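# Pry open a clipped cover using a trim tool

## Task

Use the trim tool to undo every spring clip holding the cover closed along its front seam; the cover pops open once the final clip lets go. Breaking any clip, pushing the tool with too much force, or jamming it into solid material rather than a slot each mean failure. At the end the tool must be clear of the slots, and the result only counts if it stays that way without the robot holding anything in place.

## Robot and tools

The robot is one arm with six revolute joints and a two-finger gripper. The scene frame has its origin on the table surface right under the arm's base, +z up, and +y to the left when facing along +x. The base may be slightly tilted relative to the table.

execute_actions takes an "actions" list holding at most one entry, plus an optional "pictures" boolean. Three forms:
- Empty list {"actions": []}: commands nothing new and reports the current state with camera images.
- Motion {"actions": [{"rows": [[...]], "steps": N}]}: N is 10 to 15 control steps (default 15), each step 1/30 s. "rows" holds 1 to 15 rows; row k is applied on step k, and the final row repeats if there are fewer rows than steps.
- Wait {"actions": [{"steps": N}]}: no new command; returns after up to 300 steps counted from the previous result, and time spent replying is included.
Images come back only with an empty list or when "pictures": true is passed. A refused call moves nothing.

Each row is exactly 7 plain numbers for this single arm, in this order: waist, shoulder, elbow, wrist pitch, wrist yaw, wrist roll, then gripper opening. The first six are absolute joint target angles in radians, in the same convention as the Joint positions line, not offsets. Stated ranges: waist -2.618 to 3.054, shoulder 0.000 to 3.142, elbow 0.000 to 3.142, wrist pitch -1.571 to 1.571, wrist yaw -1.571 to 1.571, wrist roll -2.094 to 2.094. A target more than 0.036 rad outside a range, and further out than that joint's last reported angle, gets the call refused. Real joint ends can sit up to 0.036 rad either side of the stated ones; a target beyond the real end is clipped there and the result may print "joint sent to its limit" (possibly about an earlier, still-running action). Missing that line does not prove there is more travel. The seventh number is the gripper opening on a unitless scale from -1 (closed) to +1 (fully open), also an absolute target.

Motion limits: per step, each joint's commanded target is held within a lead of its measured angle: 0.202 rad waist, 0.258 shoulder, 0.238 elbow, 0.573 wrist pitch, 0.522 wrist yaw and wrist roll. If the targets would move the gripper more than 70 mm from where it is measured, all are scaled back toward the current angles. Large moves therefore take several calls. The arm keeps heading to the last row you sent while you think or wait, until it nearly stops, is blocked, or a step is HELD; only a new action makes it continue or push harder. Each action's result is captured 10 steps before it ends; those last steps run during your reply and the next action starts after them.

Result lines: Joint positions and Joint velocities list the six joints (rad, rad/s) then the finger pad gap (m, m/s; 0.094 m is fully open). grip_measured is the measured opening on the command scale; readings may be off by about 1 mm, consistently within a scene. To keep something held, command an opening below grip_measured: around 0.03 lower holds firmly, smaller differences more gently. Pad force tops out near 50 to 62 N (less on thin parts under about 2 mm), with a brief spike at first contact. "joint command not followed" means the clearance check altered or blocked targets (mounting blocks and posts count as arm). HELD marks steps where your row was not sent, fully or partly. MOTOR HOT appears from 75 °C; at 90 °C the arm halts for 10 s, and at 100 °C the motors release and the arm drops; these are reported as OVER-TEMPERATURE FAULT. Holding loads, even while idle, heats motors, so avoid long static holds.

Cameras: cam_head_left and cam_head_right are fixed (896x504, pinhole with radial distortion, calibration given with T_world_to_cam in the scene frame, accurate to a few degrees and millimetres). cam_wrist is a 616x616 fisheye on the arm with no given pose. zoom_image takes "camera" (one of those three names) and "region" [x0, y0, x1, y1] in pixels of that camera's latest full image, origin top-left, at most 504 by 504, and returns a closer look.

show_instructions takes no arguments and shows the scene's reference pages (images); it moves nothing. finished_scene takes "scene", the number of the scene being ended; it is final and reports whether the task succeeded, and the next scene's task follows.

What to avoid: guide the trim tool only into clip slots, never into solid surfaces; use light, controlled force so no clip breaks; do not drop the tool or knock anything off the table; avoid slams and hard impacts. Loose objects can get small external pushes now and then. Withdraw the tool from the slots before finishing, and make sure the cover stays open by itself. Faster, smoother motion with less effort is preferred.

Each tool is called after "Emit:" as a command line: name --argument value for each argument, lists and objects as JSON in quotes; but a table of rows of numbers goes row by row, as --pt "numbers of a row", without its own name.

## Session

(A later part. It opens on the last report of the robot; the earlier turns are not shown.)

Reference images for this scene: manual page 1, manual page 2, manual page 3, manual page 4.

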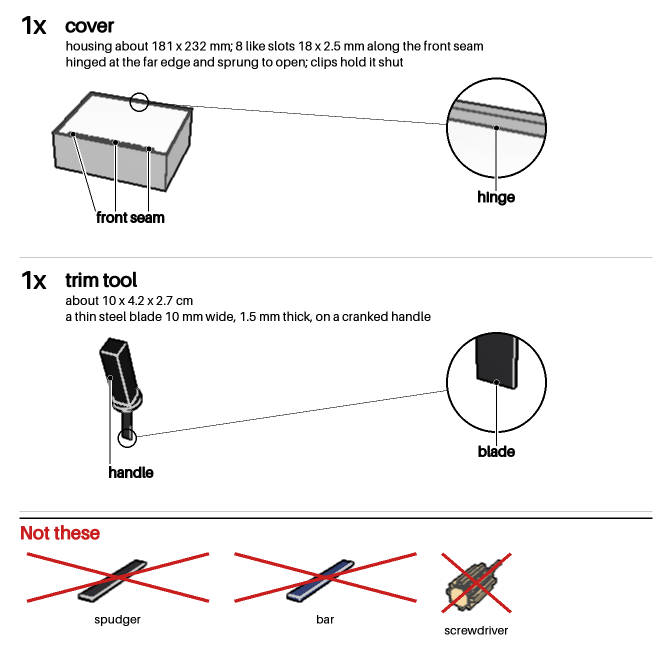

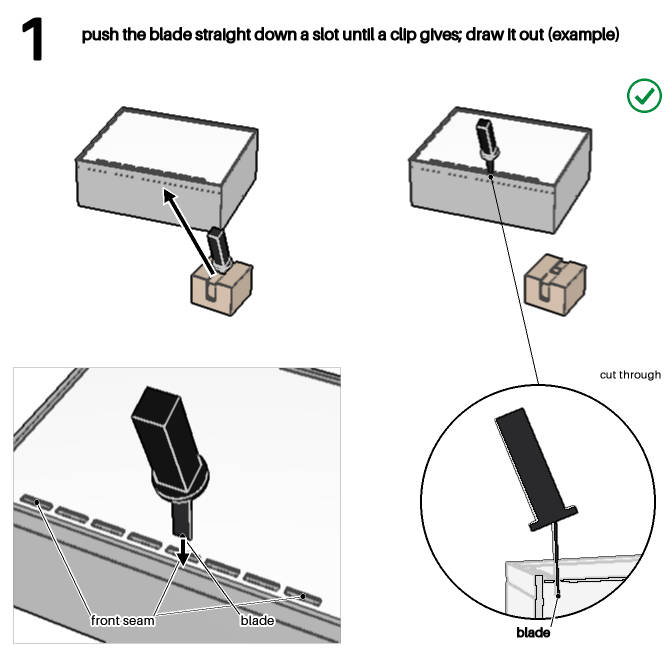

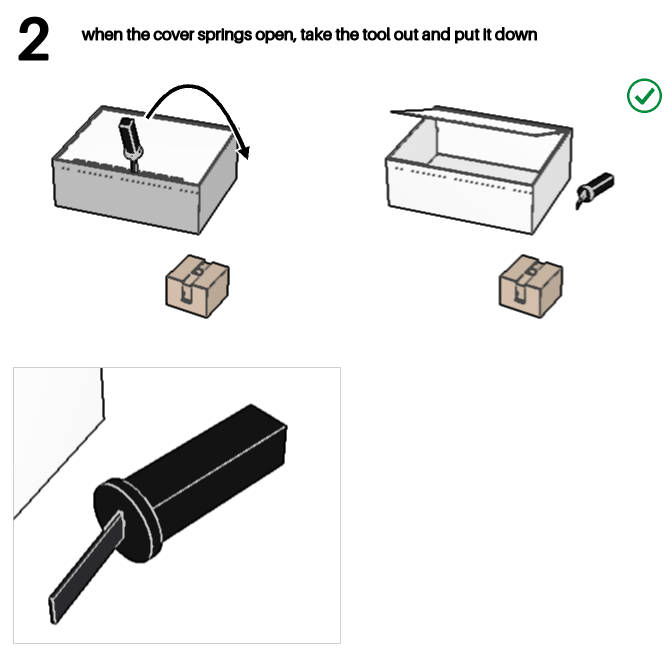

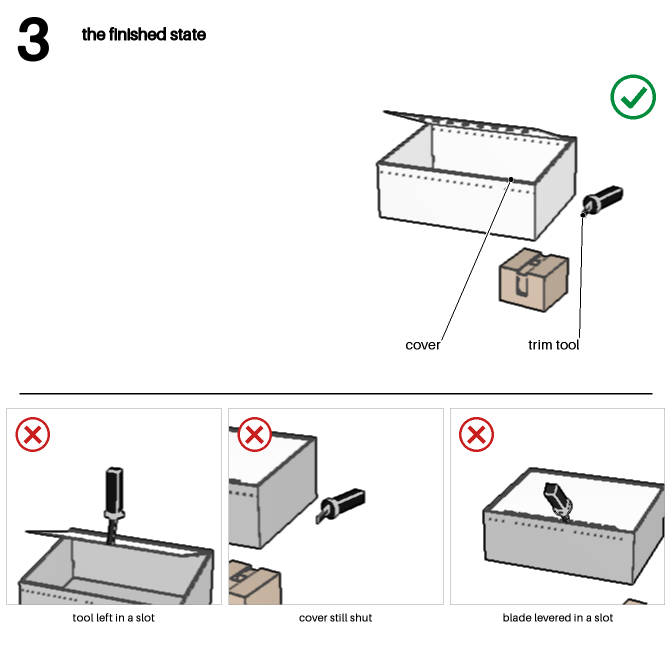

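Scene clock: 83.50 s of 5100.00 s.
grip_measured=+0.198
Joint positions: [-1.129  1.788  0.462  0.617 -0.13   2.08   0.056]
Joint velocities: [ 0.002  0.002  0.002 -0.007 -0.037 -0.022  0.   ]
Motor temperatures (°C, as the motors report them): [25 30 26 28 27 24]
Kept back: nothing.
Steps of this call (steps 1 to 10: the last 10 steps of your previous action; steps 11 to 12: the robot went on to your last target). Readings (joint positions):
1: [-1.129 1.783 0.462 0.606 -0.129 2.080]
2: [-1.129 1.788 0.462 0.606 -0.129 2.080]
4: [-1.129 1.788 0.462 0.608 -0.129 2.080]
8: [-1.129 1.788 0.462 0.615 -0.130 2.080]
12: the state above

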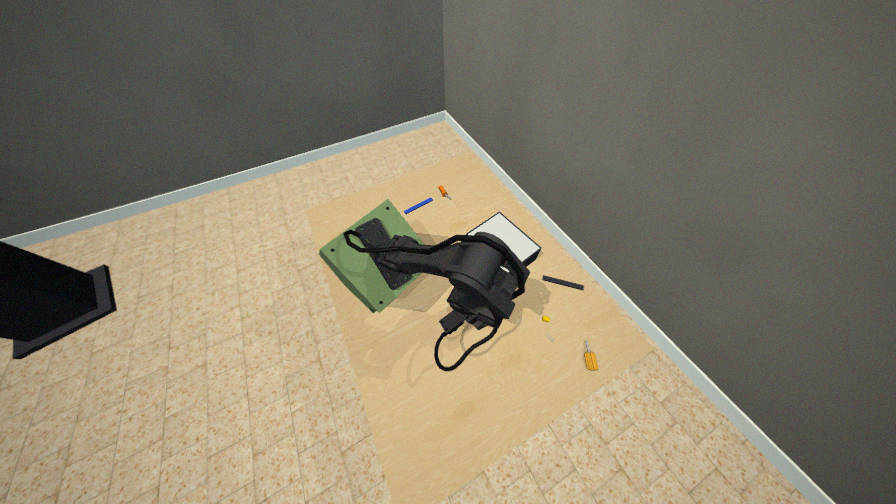

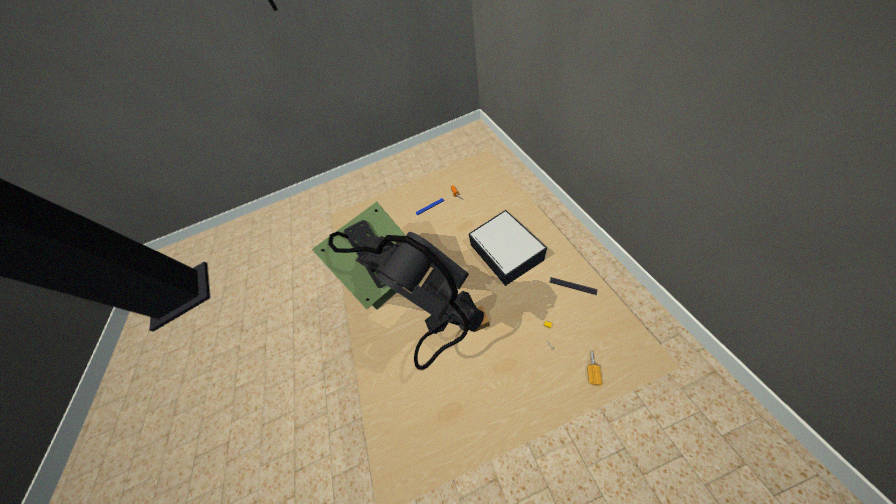

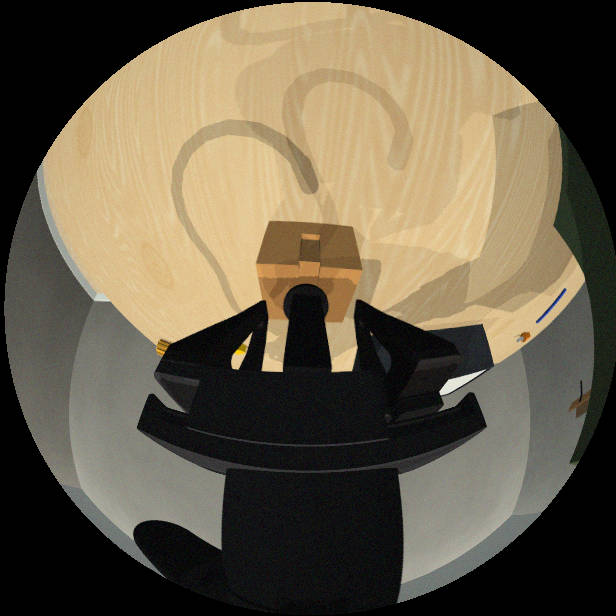

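Emit:
execute_actions --actions '[{"rows":[[-1.135,1.76,0.455,0.61,-0.14,2.08,0.1],[-1.135,1.755,0.455,0.61,-0.14,2.08,0.0],[-1.135,1.755,0.455,0.61,-0.14,2.08,-0.1],[-1.135,1.755,0.455,0.61,-0.14,2.08,-0.2],[-1.135,1.755,0.455,0.61,-0.14,2.08,-0.3],[-1.135,1.755,0.455,0.61,-0.14,2.08,-0.35]],"steps":15}]'

Emit:
execute_actions --actions '[{"steps":15}]' --pictures true

Scene clock: 84.67 s of 5100.00 s.
grip_measured=-0.253
Joint positions: [-1.129  1.771  0.462  0.618 -0.13   2.08   0.035]
Joint velocities: [-0.012 -0.085  0.002 -0.007  0.081 -0.037 -0.091]
Motor temperatures (°C, as the motors report them): [25 30 26 28 27 24]
Steps of this call (steps 1 to 30: the robot went on to your last target; steps 31 to 35: the first 5 steps of this action). Readings (joint positions):
31: [-1.129 1.787 0.462 0.618 -0.130 2.080]
32: [-1.129 1.783 0.462 0.618 -0.130 2.080]
34: [-1.129 1.774 0.462 0.618 -0.130 2.080]
35: the state above

Scene clock: 85.17 s of 5100.00 s.
grip_measured=-0.348
Joint positions: [-1.129  1.769  0.462  0.618 -0.132  2.08   0.031]
Joint velocities: [-0.012 -0.007 -0.007 -0.081 -0.037 -0.007 -0.001]
Motor temperatures (°C, as the motors report them): [25 30 26 28 27 24]
Kept back: nothing.
Steps of this call (steps 1 to 10: the last 10 steps of your previous action; steps 11 to 15: the robot went on to your last target). Readings (joint positions):
1: [-1.129 1.769 0.462 0.618 -0.131 2.080]
2: [-1.129 1.769 0.462 0.618 -0.131 2.080]
4: [-1.129 1.769 0.462 0.618 -0.131 2.080]
8: [-1.129 1.769 0.462 0.618 -0.132 2.080]
15: the state above
The arm was judged still, so your last target was given up. Only a new action makes it travel on or press farther. Fingers that are still opening or closing keep moving.

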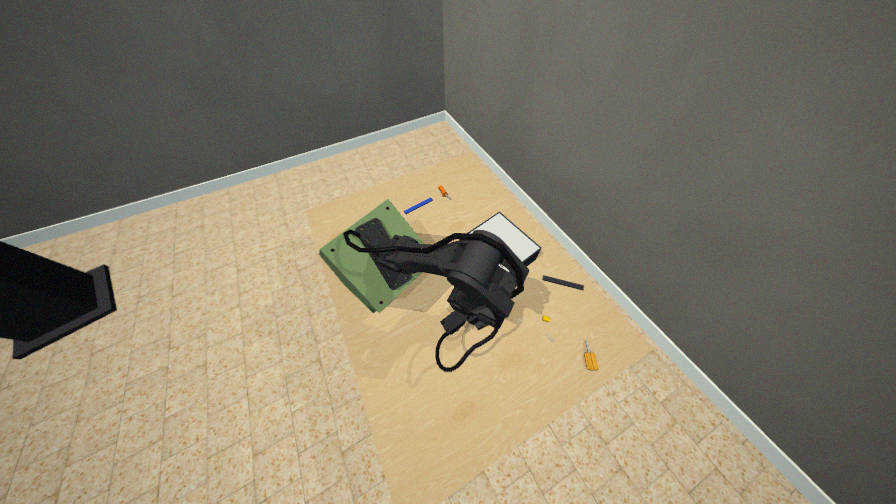

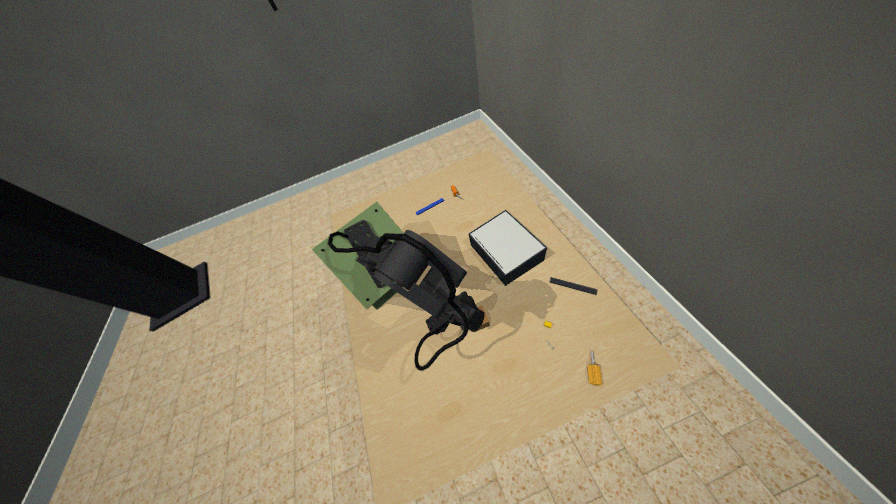

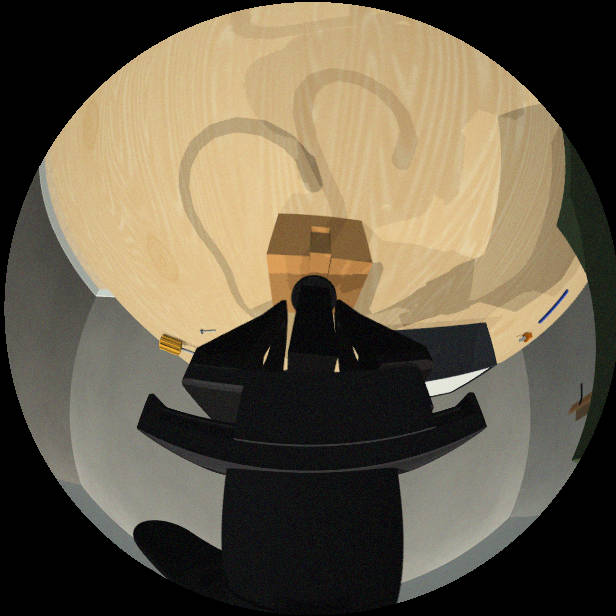

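Emit:
zoom_image --camera "cam_wrist" --region '[230, 230, 400, 400]'

Region (230, 230, 400, 400) of cam_wrist's 616x616 image, scaled by 2.965, with more detail than that image has.

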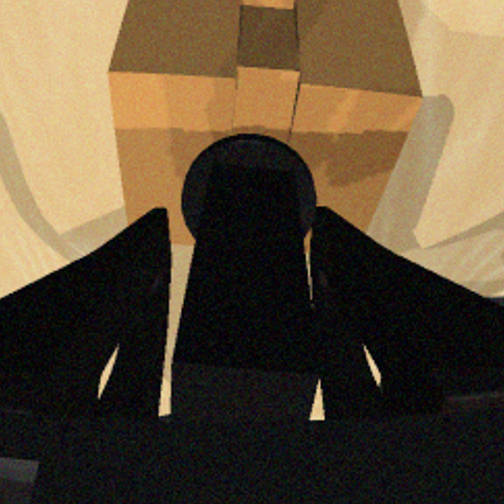

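Emit:
execute_actions --actions '[{"rows":[[-1.135,1.755,0.455,0.60,-0.14,2.08,-0.40],[-1.135,1.755,0.455,0.60,-0.14,2.08,-0.45],[-1.135,1.755,0.455,0.60,-0.14,2.08,-0.50],[-1.135,1.755,0.455,0.60,-0.14,2.08,-0.55],[-1.135,1.755,0.455,0.60,-0.14,2.08,-0.60],[-1.135,1.755,0.455,0.60,-0.14,2.08,-0.64]],"steps":15}]'

Emit:
execute_actions --actions '[{"steps":14}]' --pictures true

Scene clock: 86.00 s of 5100.00 s.
grip_measured=-0.502
Joint positions: [-1.129  1.769  0.462  0.617 -0.134  2.08   0.023]
Joint velocities: [-0.017  0.012 -0.007 -0.007 -0.022  0.022 -0.   ]
Motor temperatures (°C, as the motors report them): [25 30 26 28 27 24]
Steps of this call (steps 1 to 20: nothing new was sent; steps 21 to 25: the first 5 steps of this action). Readings (joint positions):
21: [-1.129 1.769 0.462 0.618 -0.132 2.080]
22: [-1.129 1.769 0.462 0.617 -0.134 2.080]
24: [-1.129 1.769 0.462 0.617 -0.134 2.080]
25: the state above

Scene clock: 86.47 s of 5100.00 s.
grip_measured=-0.502
Joint positions: [-1.129  1.769  0.462  0.617 -0.134  2.08   0.023]
Joint velocities: [-0.002  0.002  0.002  0.066 -0.037  0.066 -0.002]
Motor temperatures (°C, as the motors report them): [25 30 26 28 27 24]
Kept back: nothing.
Steps of this call (steps 1 to 10: the last 10 steps of your previous action; steps 11 to 14: the robot went on to your last target). Readings (joint positions):
1: [-1.129 1.769 0.462 0.617 -0.134 2.080]
2: [-1.129 1.769 0.462 0.617 -0.134 2.080]
4: [-1.129 1.769 0.462 0.617 -0.134 2.080]
8: [-1.129 1.769 0.462 0.617 -0.134 2.080]
14: the state above

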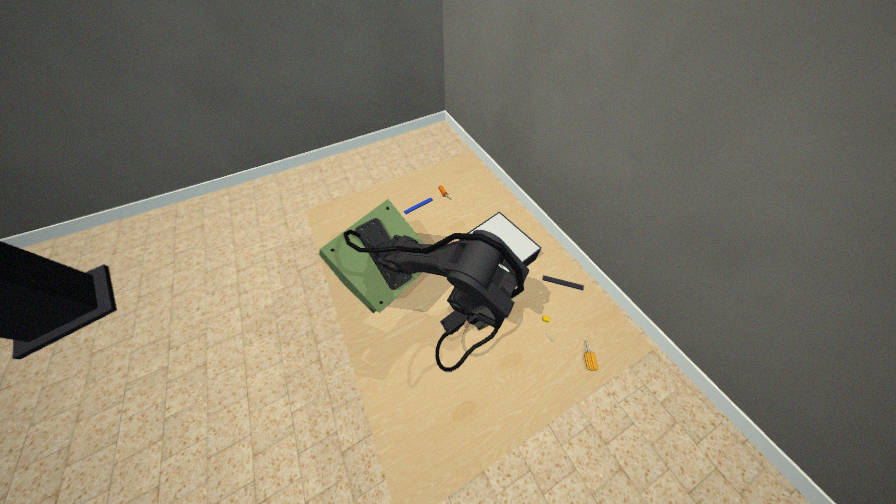

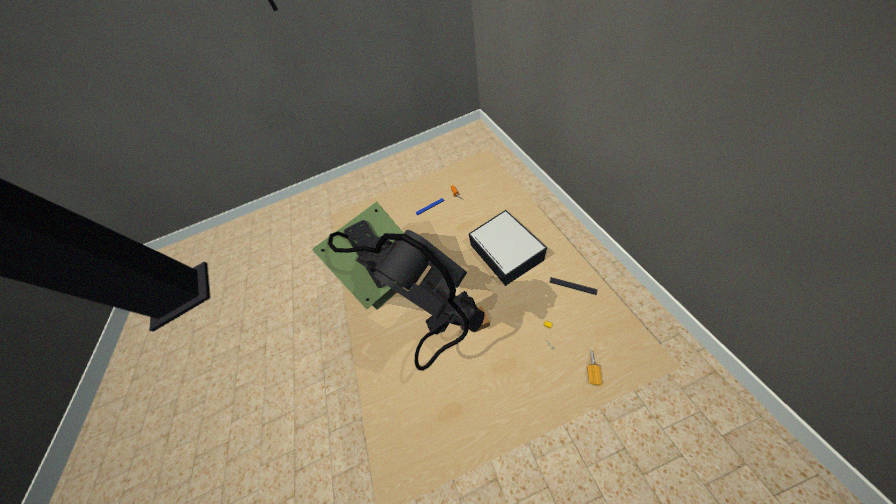

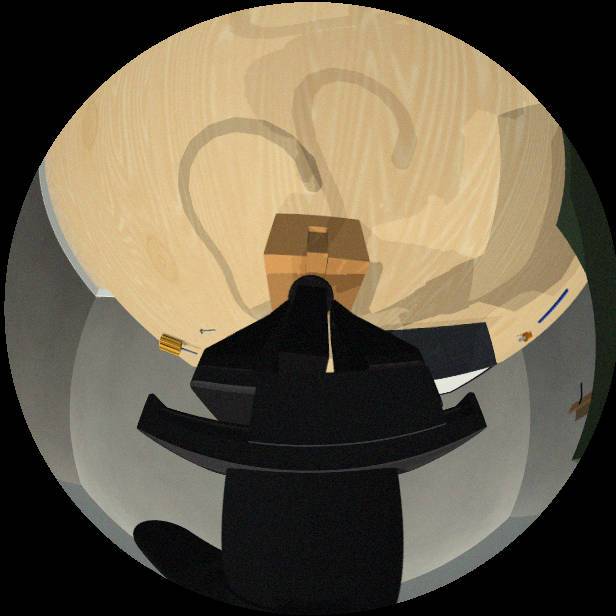

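Emit:
zoom_image --camera "cam_wrist" --region '[240, 250, 380, 390]'

Region (240, 250, 380, 390) of cam_wrist's 616x616 image, scaled by 3.600, with more detail than that image has.

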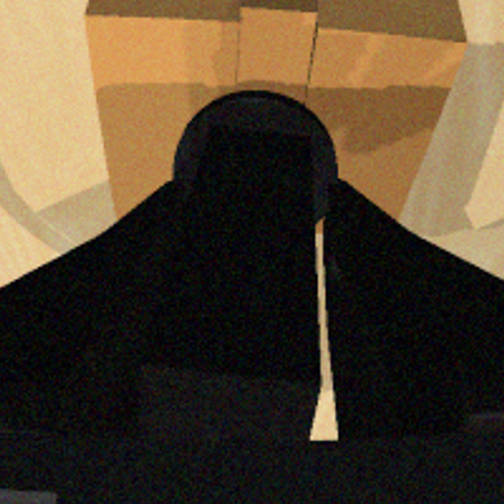

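Emit:
execute_actions --actions '[{"rows":[[-1.135,1.755,0.455,0.60,-0.14,2.08,-0.40],[-1.135,1.755,0.455,0.60,-0.14,2.08,-0.30],[-1.135,1.755,0.455,0.60,-0.14,2.08,-0.30],[-1.135,1.745,0.44,0.58,-0.14,2.08,-0.30],[-1.135,1.735,0.43,0.575,-0.14,2.08,-0.30],[-1.135,1.725,0.42,0.575,-0.14,2.08,-0.30]],"steps":15}]'

Emit:
execute_actions --actions '[{"steps":16}]' --pictures true

Scene clock: 89.67 s of 5100.00 s.
grip_measured=-0.303
Joint positions: [-1.129  1.766  0.462  0.612 -0.134  2.08   0.033]
Joint velocities: [ 0.007 -0.105  0.002 -0.198  0.007 -0.037  0.002]
Motor temperatures (°C, as the motors report them): [25 31 26 28 27 24]
Steps of this call (steps 1 to 15: the robot went on to your last target; steps 16 to 90: nothing new was sent; then 0.03 s passed at rest; steps 91 to 95: the first 5 steps of this action). Readings (joint positions):
91: [-1.129 1.769 0.462 0.617 -0.134 2.080]
92: [-1.129 1.769 0.462 0.617 -0.134 2.080]
94: [-1.129 1.769 0.462 0.616 -0.134 2.080]
95: the state above

Scene clock: 90.20 s of 5100.00 s.
grip_measured=-0.302
Joint positions: [-1.129  1.739  0.448  0.603 -0.134  2.08   0.033]
Joint velocities: [ 0.002 -0.012 -0.002  0.022  0.051 -0.007 -0.   ]
Motor temperatures (°C, as the motors report them): [25 31 26 28 27 24]
Kept back: nothing.
Steps of this call (steps 1 to 10: the last 10 steps of your previous action; steps 11 to 16: the robot went on to your last target). Readings (joint positions):
1: [-1.129 1.760 0.459 0.609 -0.134 2.080]
2: [-1.129 1.752 0.455 0.608 -0.134 2.080]
4: [-1.129 1.741 0.449 0.607 -0.134 2.080]
8: [-1.129 1.739 0.448 0.605 -0.134 2.080]
16: the state above

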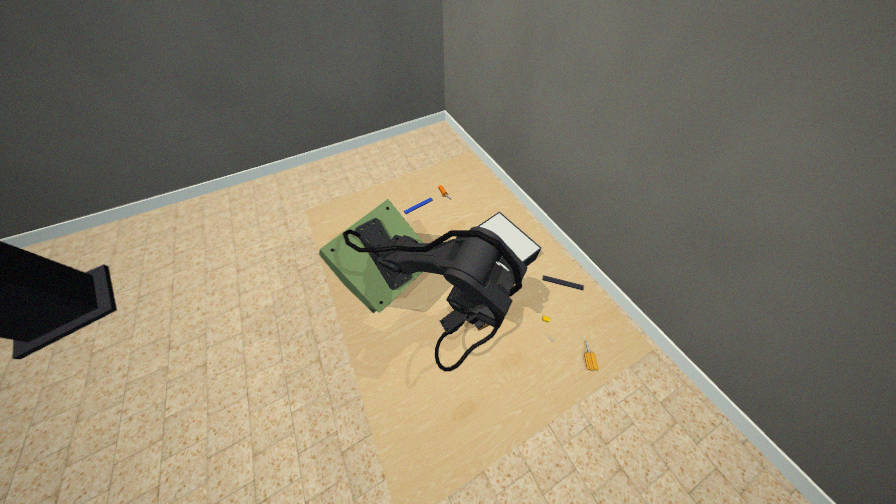

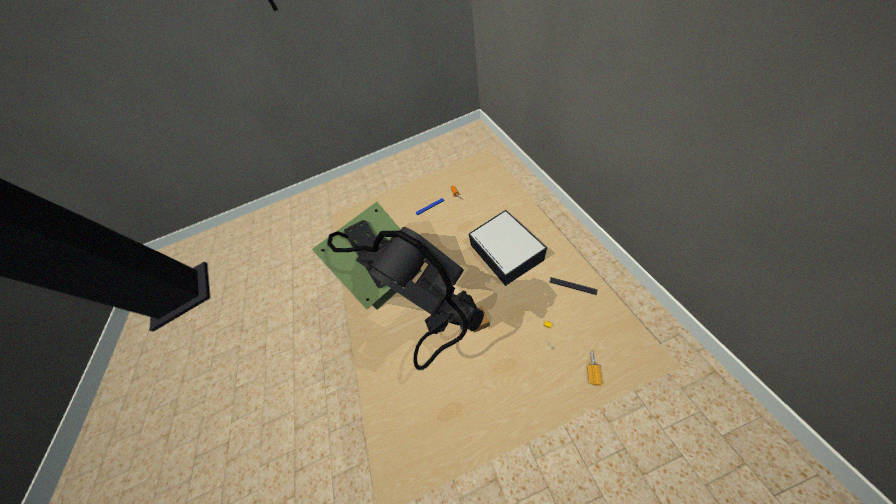

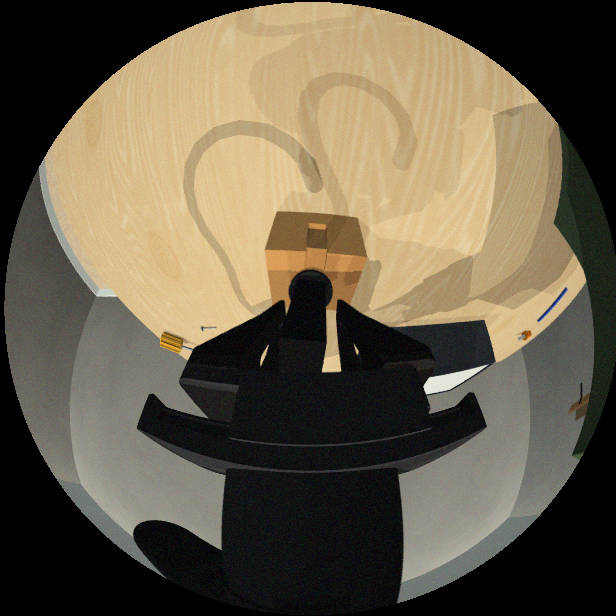

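Emit:
execute_actions --actions '[{"rows":[[-1.135,1.725,0.42,0.575,-0.14,2.08,-0.36],[-1.135,1.725,0.42,0.575,-0.14,2.08,-0.42],[-1.135,1.725,0.42,0.575,-0.14,2.08,-0.48],[-1.135,1.725,0.42,0.575,-0.14,2.08,-0.54],[-1.135,1.725,0.42,0.575,-0.14,2.08,-0.58],[-1.135,1.725,0.42,0.575,-0.14,2.08,-0.62],[-1.135,1.725,0.42,0.575,-0.14,2.08,-0.65]],"steps":15}]'

Emit:
execute_actions --actions '[{"steps":14}]' --pictures true

Scene clock: 91.07 s of 5100.00 s.
grip_measured=-0.559
Joint positions: [-1.129  1.739  0.448  0.602 -0.134  2.08   0.021]
Joint velocities: [ 0.007 -0.007 -0.022 -0.037  0.007  0.051 -0.039]
Motor temperatures (°C, as the motors report them): [25 31 26 28 27 24]
Steps of this call (steps 1 to 15: the robot went on to your last target; steps 16 to 21: nothing new was sent; steps 22 to 26: the first 5 steps of this action). Readings (joint positions):
22: [-1.129 1.739 0.448 0.603 -0.134 2.080]
23: [-1.129 1.739 0.448 0.603 -0.134 2.080]
25: [-1.129 1.739 0.448 0.603 -0.134 2.080]
26: the state above

Scene clock: 91.53 s of 5100.00 s.
grip_measured=-0.644
Joint positions: [-1.129  1.739  0.448  0.601 -0.134  2.08   0.017]
Joint velocities: [-0.017 -0.002 -0.012 -0.022 -0.037 -0.022  0.   ]
Motor temperatures (°C, as the motors report them): [25 31 26 28 27 24]
Kept back: nothing.
Steps of this call (steps 1 to 10: the last 10 steps of your previous action; steps 11 to 14: the robot went on to your last target). Readings (joint positions):
1: [-1.129 1.739 0.448 0.601 -0.134 2.080]
2: [-1.129 1.739 0.448 0.601 -0.134 2.080]
4: [-1.129 1.739 0.448 0.601 -0.134 2.080]
8: [-1.129 1.739 0.448 0.601 -0.134 2.080]
14: the state above

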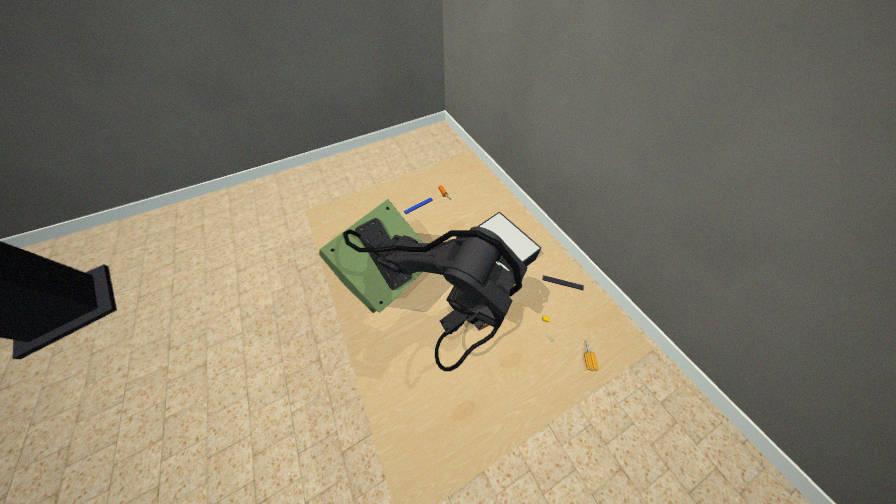

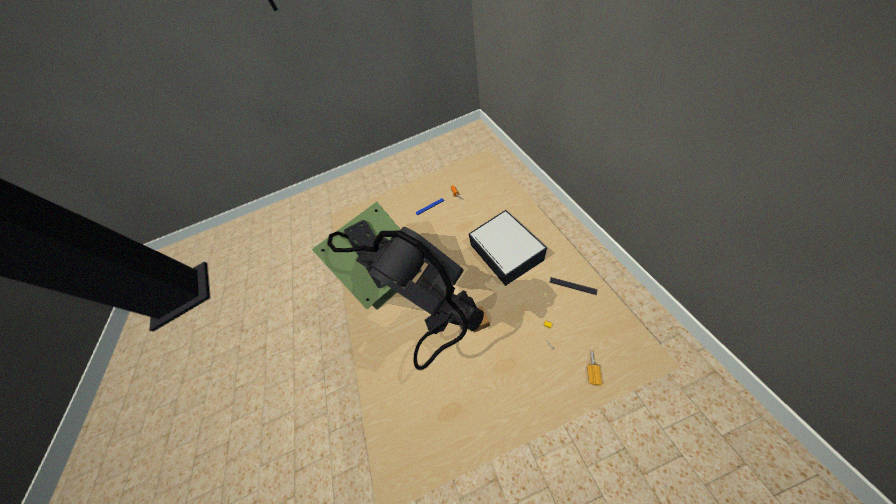

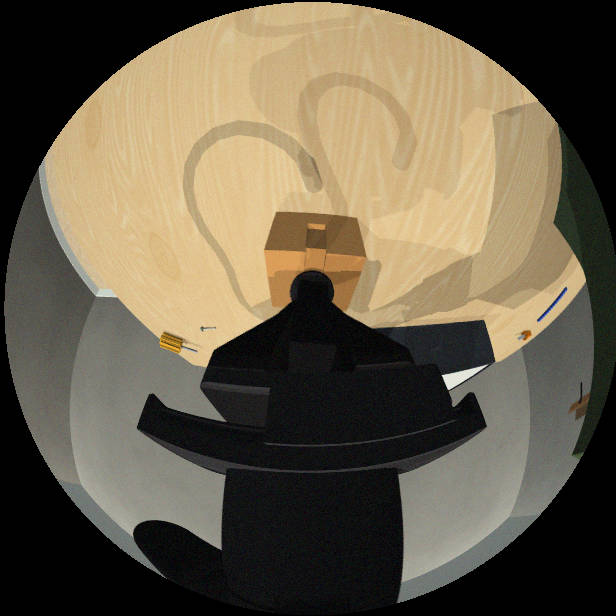

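Emit:
execute_actions --actions '[{"rows":[[-1.135,1.725,0.42,0.575,-0.14,2.08,-0.67],[-1.135,1.725,0.42,0.575,-0.14,2.08,-0.68],[-1.135,1.725,0.42,0.575,-0.14,2.08,-0.69],[-1.135,1.725,0.42,0.575,-0.14,2.08,-0.70],[-1.135,1.725,0.42,0.575,-0.14,2.08,-0.715]],"steps":15}]'

Emit:
execute_actions --actions '[{"steps":20}]'

Scene clock: 91.93 s of 5100.00 s.
grip_measured=-0.670
Joint positions: [-1.129  1.739  0.448  0.601 -0.134  2.08   0.015]
Joint velocities: [-0.012 -0.012 -0.002 -0.007 -0.066 -0.081  0.   ]
Motor temperatures (°C, as the motors report them): [25 31 26 28 27 24]
Steps of this call (steps 1 to 7: the robot went on to your last target; steps 8 to 12: the first 5 steps of this action). Readings (joint positions):
8: [-1.129 1.739 0.448 0.601 -0.134 2.080]
9: [-1.129 1.739 0.448 0.601 -0.134 2.080]
11: [-1.129 1.739 0.448 0.601 -0.134 2.080]
12: the state above

Scene clock: 92.60 s of 5100.00 s.
grip_measured=-0.670
Joint positions: [-1.129  1.739  0.448  0.601 -0.134  2.08   0.015]
Joint velocities: [-0.007 -0.002 -0.012 -0.037  0.037  0.007 -0.   ]
Motor temperatures (°C, as the motors report them): [25 31 26 28 27 24]
Kept back: nothing.
Steps of this call (steps 1 to 10: the last 10 steps of your previous action; steps 11 to 15: the robot went on to your last target; steps 16 to 20: nothing new was sent). Readings (joint positions):
1: [-1.129 1.739 0.448 0.601 -0.134 2.080]
2: [-1.129 1.739 0.448 0.601 -0.134 2.080]
4: [-1.129 1.739 0.448 0.601 -0.134 2.080]
8: [-1.129 1.739 0.448 0.601 -0.134 2.080]
20: the state above
The arm was judged still, so your last target was given up. Only a new action makes it travel on or press farther. Fingers that are still opening or closing keep moving.

Emit:
execute_actions --actions '[{"rows":[[-1.123,1.712,0.416,0.565,-0.135,2.08,-0.715],[-1.120,1.699,0.412,0.555,-0.132,2.08,-0.715],[-1.118,1.686,0.408,0.545,-0.130,2.08,-0.715],[-1.116,1.672,0.404,0.535,-0.128,2.08,-0.715],[-1.114,1.659,0.400,0.525,-0.126,2.08,-0.715],[-1.112,1.646,0.396,0.515,-0.124,2.08,-0.715],[-1.110,1.633,0.392,0.505,-0.122,2.08,-0.715],[-1.108,1.620,0.388,0.495,-0.120,2.08,-0.715],[-1.106,1.608,0.385,0.488,-0.118,2.08,-0.715]],"steps":15}]'

Emit:
execute_actions --actions '[{"steps":14}]' --pictures true

Scene clock: 94.63 s of 5100.00 s.
grip_measured=-0.670
Joint positions: [-1.129  1.698  0.435  0.578 -0.134  2.08   0.015]
Joint velocities: [-0.007 -0.398 -0.149 -0.212 -0.022 -0.022  0.001]
Motor temperatures (°C, as the motors report them): [25 31 26 28 27 24]
Steps of this call (steps 1 to 56: nothing new was sent; steps 57 to 61: the first 5 steps of this action). Readings (joint positions):
57: [-1.129 1.738 0.448 0.600 -0.134 2.080]
58: [-1.129 1.733 0.448 0.595 -0.134 2.080]
60: [-1.129 1.712 0.440 0.585 -0.134 2.080]
61: the state above

Scene clock: 95.10 s of 5100.00 s.
grip_measured=-0.670
Joint positions: [-1.118  1.622  0.413  0.523 -0.129  2.08   0.015]
Joint velocities: [-0.007 -0.002 -0.017  0.007 -0.007  0.022  0.   ]
Motor temperatures (°C, as the motors report them): [25 31 26 28 27 24]
Kept back: nothing.
Steps of this call (steps 1 to 10: the last 10 steps of your previous action; steps 11 to 14: the robot went on to your last target). Readings (joint positions):
1: [-1.128 1.684 0.430 0.570 -0.134 2.080]
2: [-1.127 1.671 0.425 0.563 -0.133 2.080]
4: [-1.122 1.644 0.417 0.546 -0.132 2.080]
8: [-1.118 1.622 0.413 0.531 -0.131 2.080]
14: the state above

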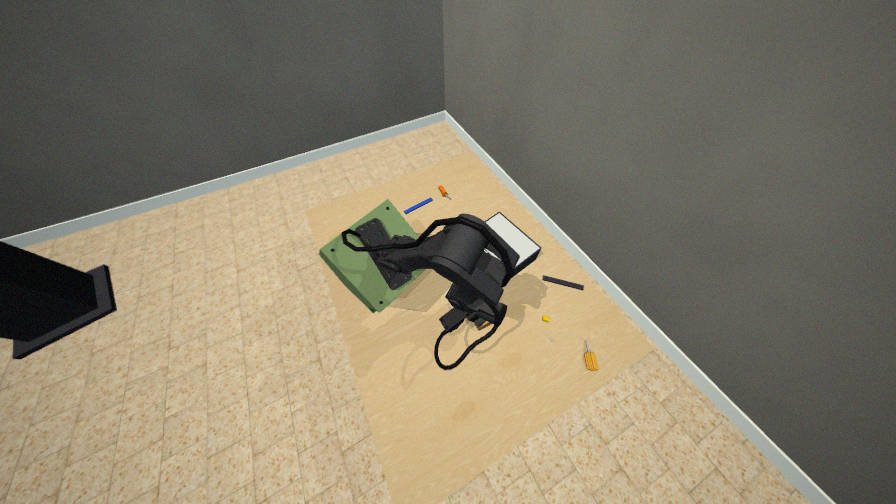

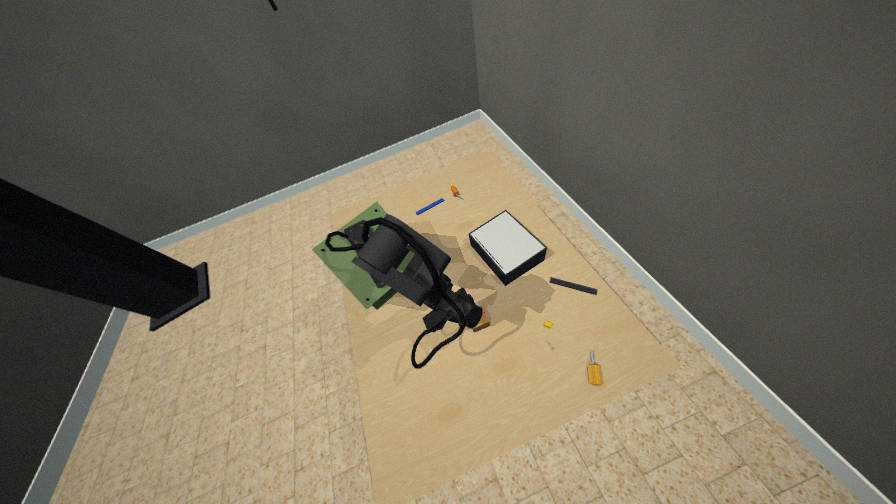

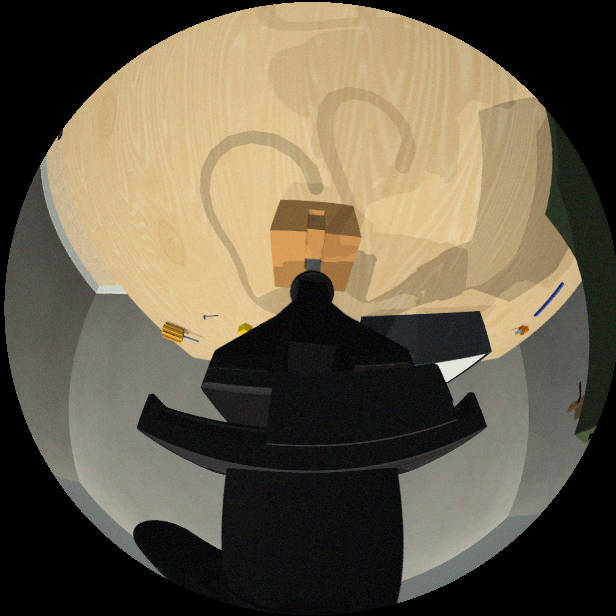

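Emit:
execute_actions --actions '[{"rows":[[-1.104,1.592,0.381,0.475,-0.116,2.08,-0.715],[-1.102,1.576,0.377,0.463,-0.114,2.08,-0.715],[-1.100,1.560,0.373,0.451,-0.112,2.08,-0.715],[-1.098,1.544,0.369,0.439,-0.110,2.08,-0.715],[-1.096,1.528,0.365,0.427,-0.108,2.08,-0.715],[-1.094,1.512,0.361,0.415,-0.106,2.08,-0.715],[-1.092,1.496,0.357,0.403,-0.104,2.08,-0.715],[-1.090,1.480,0.353,0.391,-0.102,2.08,-0.715],[-1.088,1.464,0.35,0.38,-0.10,2.08,-0.715]],"steps":15}]'

Emit:
execute_actions --actions '[{"steps":14}]' --pictures true

Scene clock: 97.03 s of 5100.00 s.
grip_measured=-0.670
Joint positions: [-1.113  1.572  0.399  0.49  -0.123  2.08   0.015]
Joint velocities: [ 0.066 -0.486 -0.159 -0.359  0.007 -0.037  0.   ]
Motor temperatures (°C, as the motors report them): [25 31 26 28 27 24]
Steps of this call (steps 1 to 30: the robot went on to your last target; steps 31 to 53: nothing new was sent; steps 54 to 58: the first 5 steps of this action). Readings (joint positions):
54: [-1.118 1.619 0.413 0.521 -0.128 2.080]
55: [-1.118 1.613 0.412 0.514 -0.127 2.080]
57: [-1.116 1.588 0.405 0.499 -0.124 2.080]
58: the state above

Scene clock: 97.50 s of 5100.00 s.
grip_measured=-0.670
Joint positions: [-1.1    1.478  0.377  0.411 -0.112  2.08   0.015]
Joint velocities: [-0.017 -0.007  0.002 -0.051 -0.066 -0.037 -0.   ]
Motor temperatures (°C, as the motors report them): [25 31 26 28 27 24]
Kept back: nothing.
Steps of this call (steps 1 to 10: the last 10 steps of your previous action; steps 11 to 14: the robot went on to your last target). Readings (joint positions):
1: [-1.111 1.555 0.395 0.481 -0.122 2.080]
2: [-1.108 1.538 0.390 0.471 -0.121 2.080]
4: [-1.103 1.505 0.382 0.450 -0.118 2.080]
8: [-1.100 1.478 0.377 0.428 -0.115 2.080]
14: the state above

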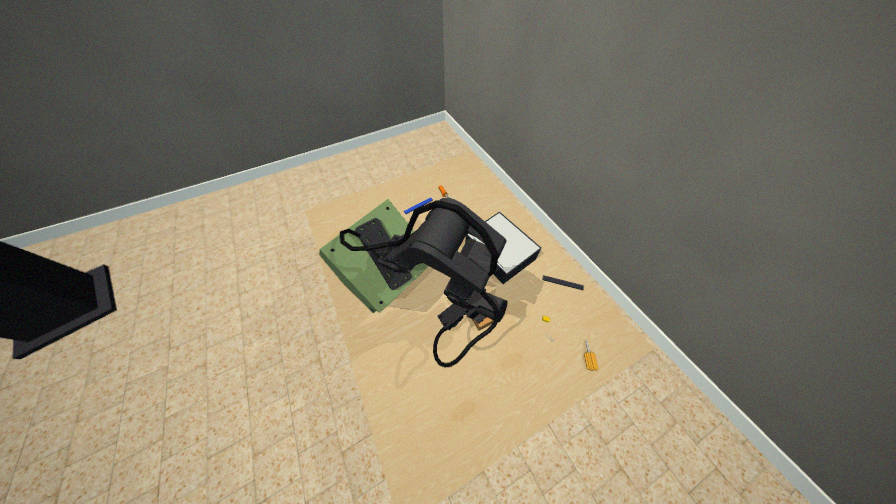

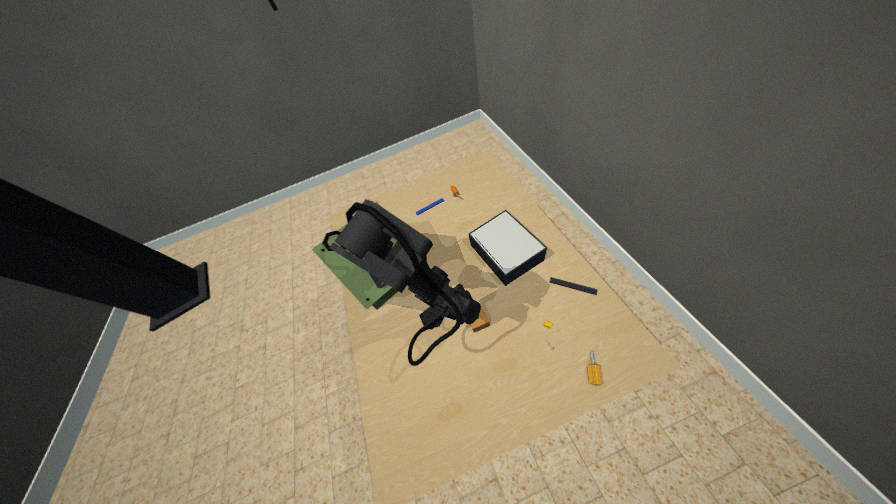

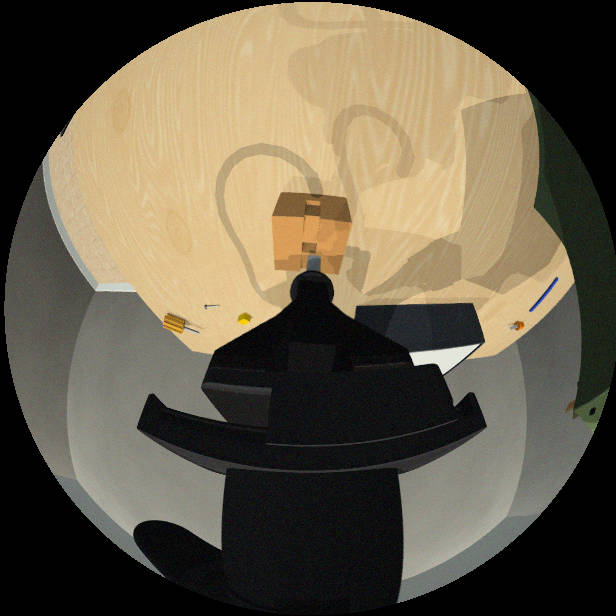

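Emit:
zoom_image --camera "cam_wrist" --region '[260, 220, 370, 330]'

Emit:
show_instructions

Region (260, 220, 370, 330) of cam_wrist's 616x616 image, scaled by 4.582, with more detail than that image has.

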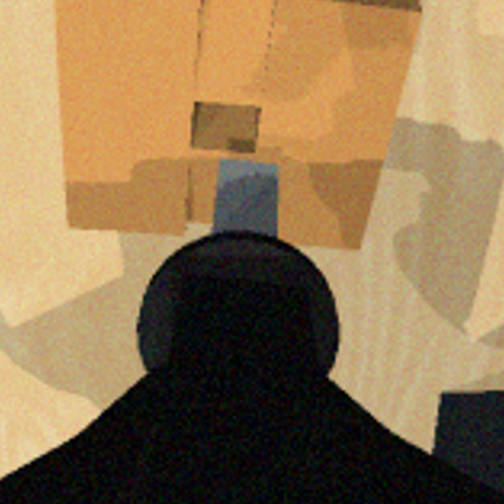

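Reference images for this scene: manual page 1, manual page 2, manual page 3, manual page 4.

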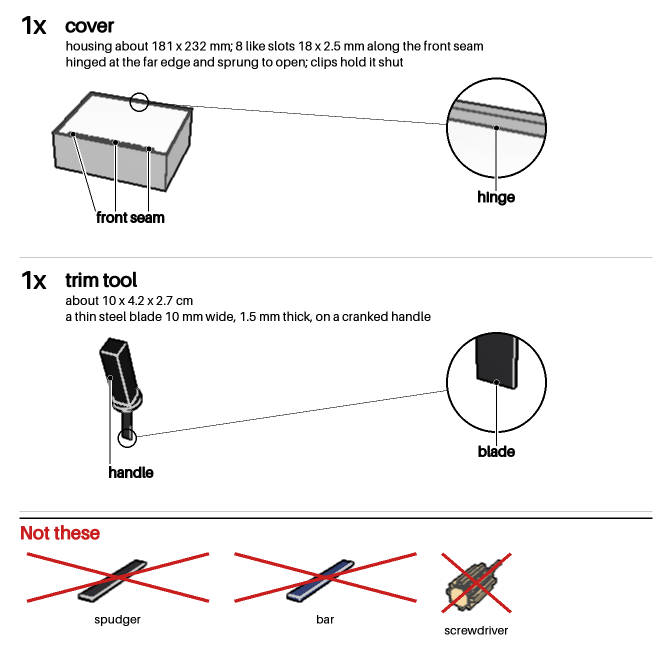

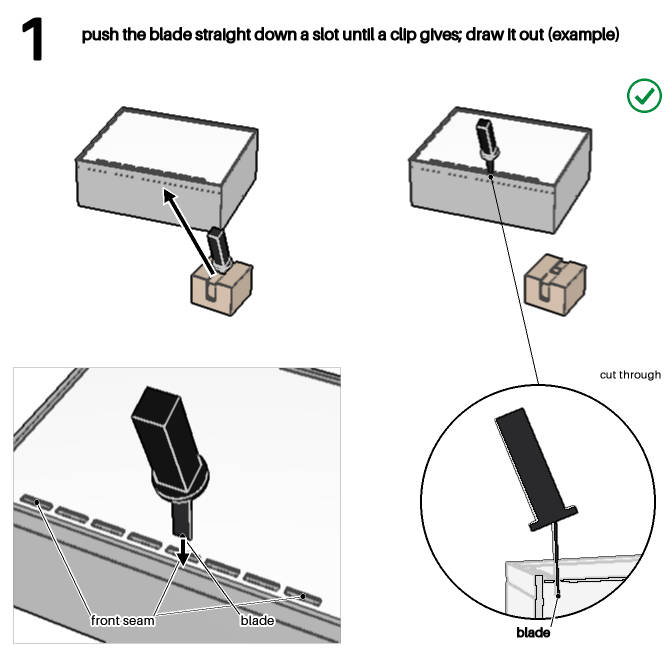

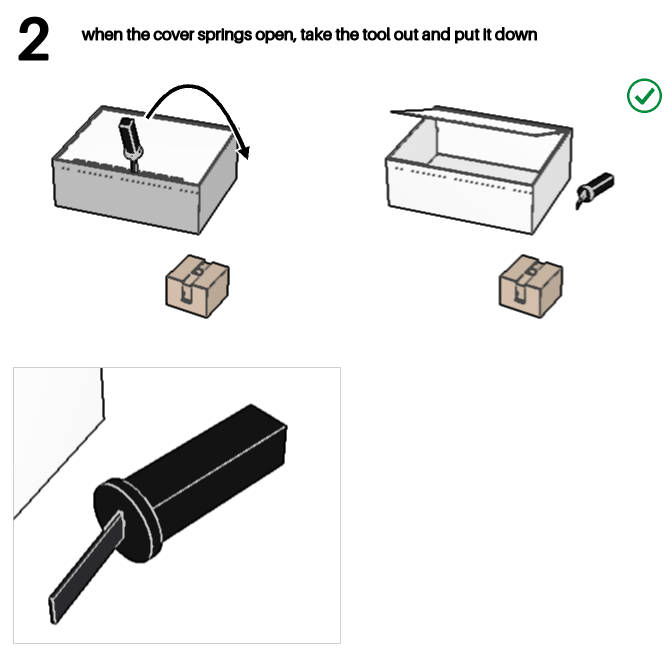

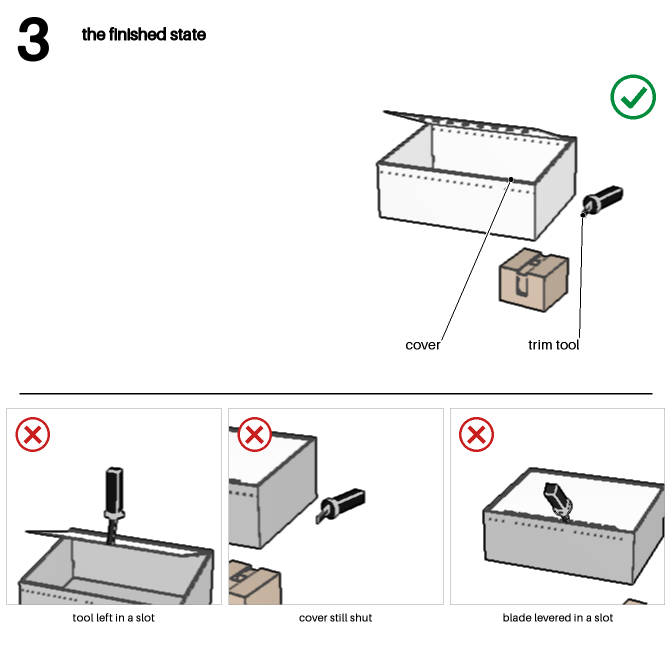

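Emit:
execute_actions --actions '[{"rows":[[-1.09,1.40,0.60,0.15,-0.10,2.08,-0.715],[-1.09,1.40,0.75,0.0,-0.10,2.0,-0.715],[-1.09,1.40,0.75,0.0,-0.10,2.0,-0.715],[-1.0,1.45,0.80,-0.05,0.0,1.8,-0.715],[-0.85,1.5,0.85,-0.1,0.05,1.7,-0.715],[-0.7,1.55,0.9,-0.15,0.1,1.6,-0.715],[-0.55,1.6,0.95,-0.2,0.2,1.4,-0.715],[-0.4,1.65,1.0,-0.25,0.25,1.3,-0.715],[-0.3,1.7,1.0,-0.3,0.3,1.2,-0.715]],"steps":15}]'

Emit:
execute_actions --actions '[{"steps":25}]'

Scene clock: 101.97 s of 5100.00 s.
grip_measured=-0.670
Joint positions: [-1.052  1.461  0.677  0.1   -0.053  1.959  0.015]
Joint velocities: [ 1.258  0.276  2.322 -1.136  1.062 -1.59   0.   ]
Motor temperatures (°C, as the motors report them): [25 31 26 28 27 24]
Steps of this call (steps 1 to 30: the robot went on to your last target; steps 31 to 90: nothing new was sent; then 1.30 s passed at rest; steps 91 to 95: the first 5 steps of this action). Readings (joint positions):
91: [-1.100 1.470 0.407 0.347 -0.111 2.080]
92: [-1.100 1.463 0.461 0.259 -0.111 2.069]
94: [-1.088 1.454 0.598 0.143 -0.089 2.016]
95: the state above

Scene clock: 102.80 s of 5100.00 s.
grip_measured=-0.670
Joint positions: [-0.302  1.701  1.013 -0.275  0.285  1.215  0.016]
Joint velocities: [-0.012 -0.007  0.007 -0.066  0.007 -0.081  0.   ]
Motor temperatures (°C, as the motors report them): [25 31 26 28 27 24]
Kept back: nothing.
Steps of this call (steps 1 to 10: the last 10 steps of your previous action; steps 11 to 25: the robot went on to your last target). Readings (joint positions):
1: [-0.998 1.478 0.760 0.061 -0.018 1.892]
2: [-0.934 1.505 0.841 0.029 0.024 1.802]
4: [-0.804 1.576 0.972 -0.020 0.106 1.620]
8: [-0.582 1.658 1.013 -0.102 0.192 1.420]
25: the state above


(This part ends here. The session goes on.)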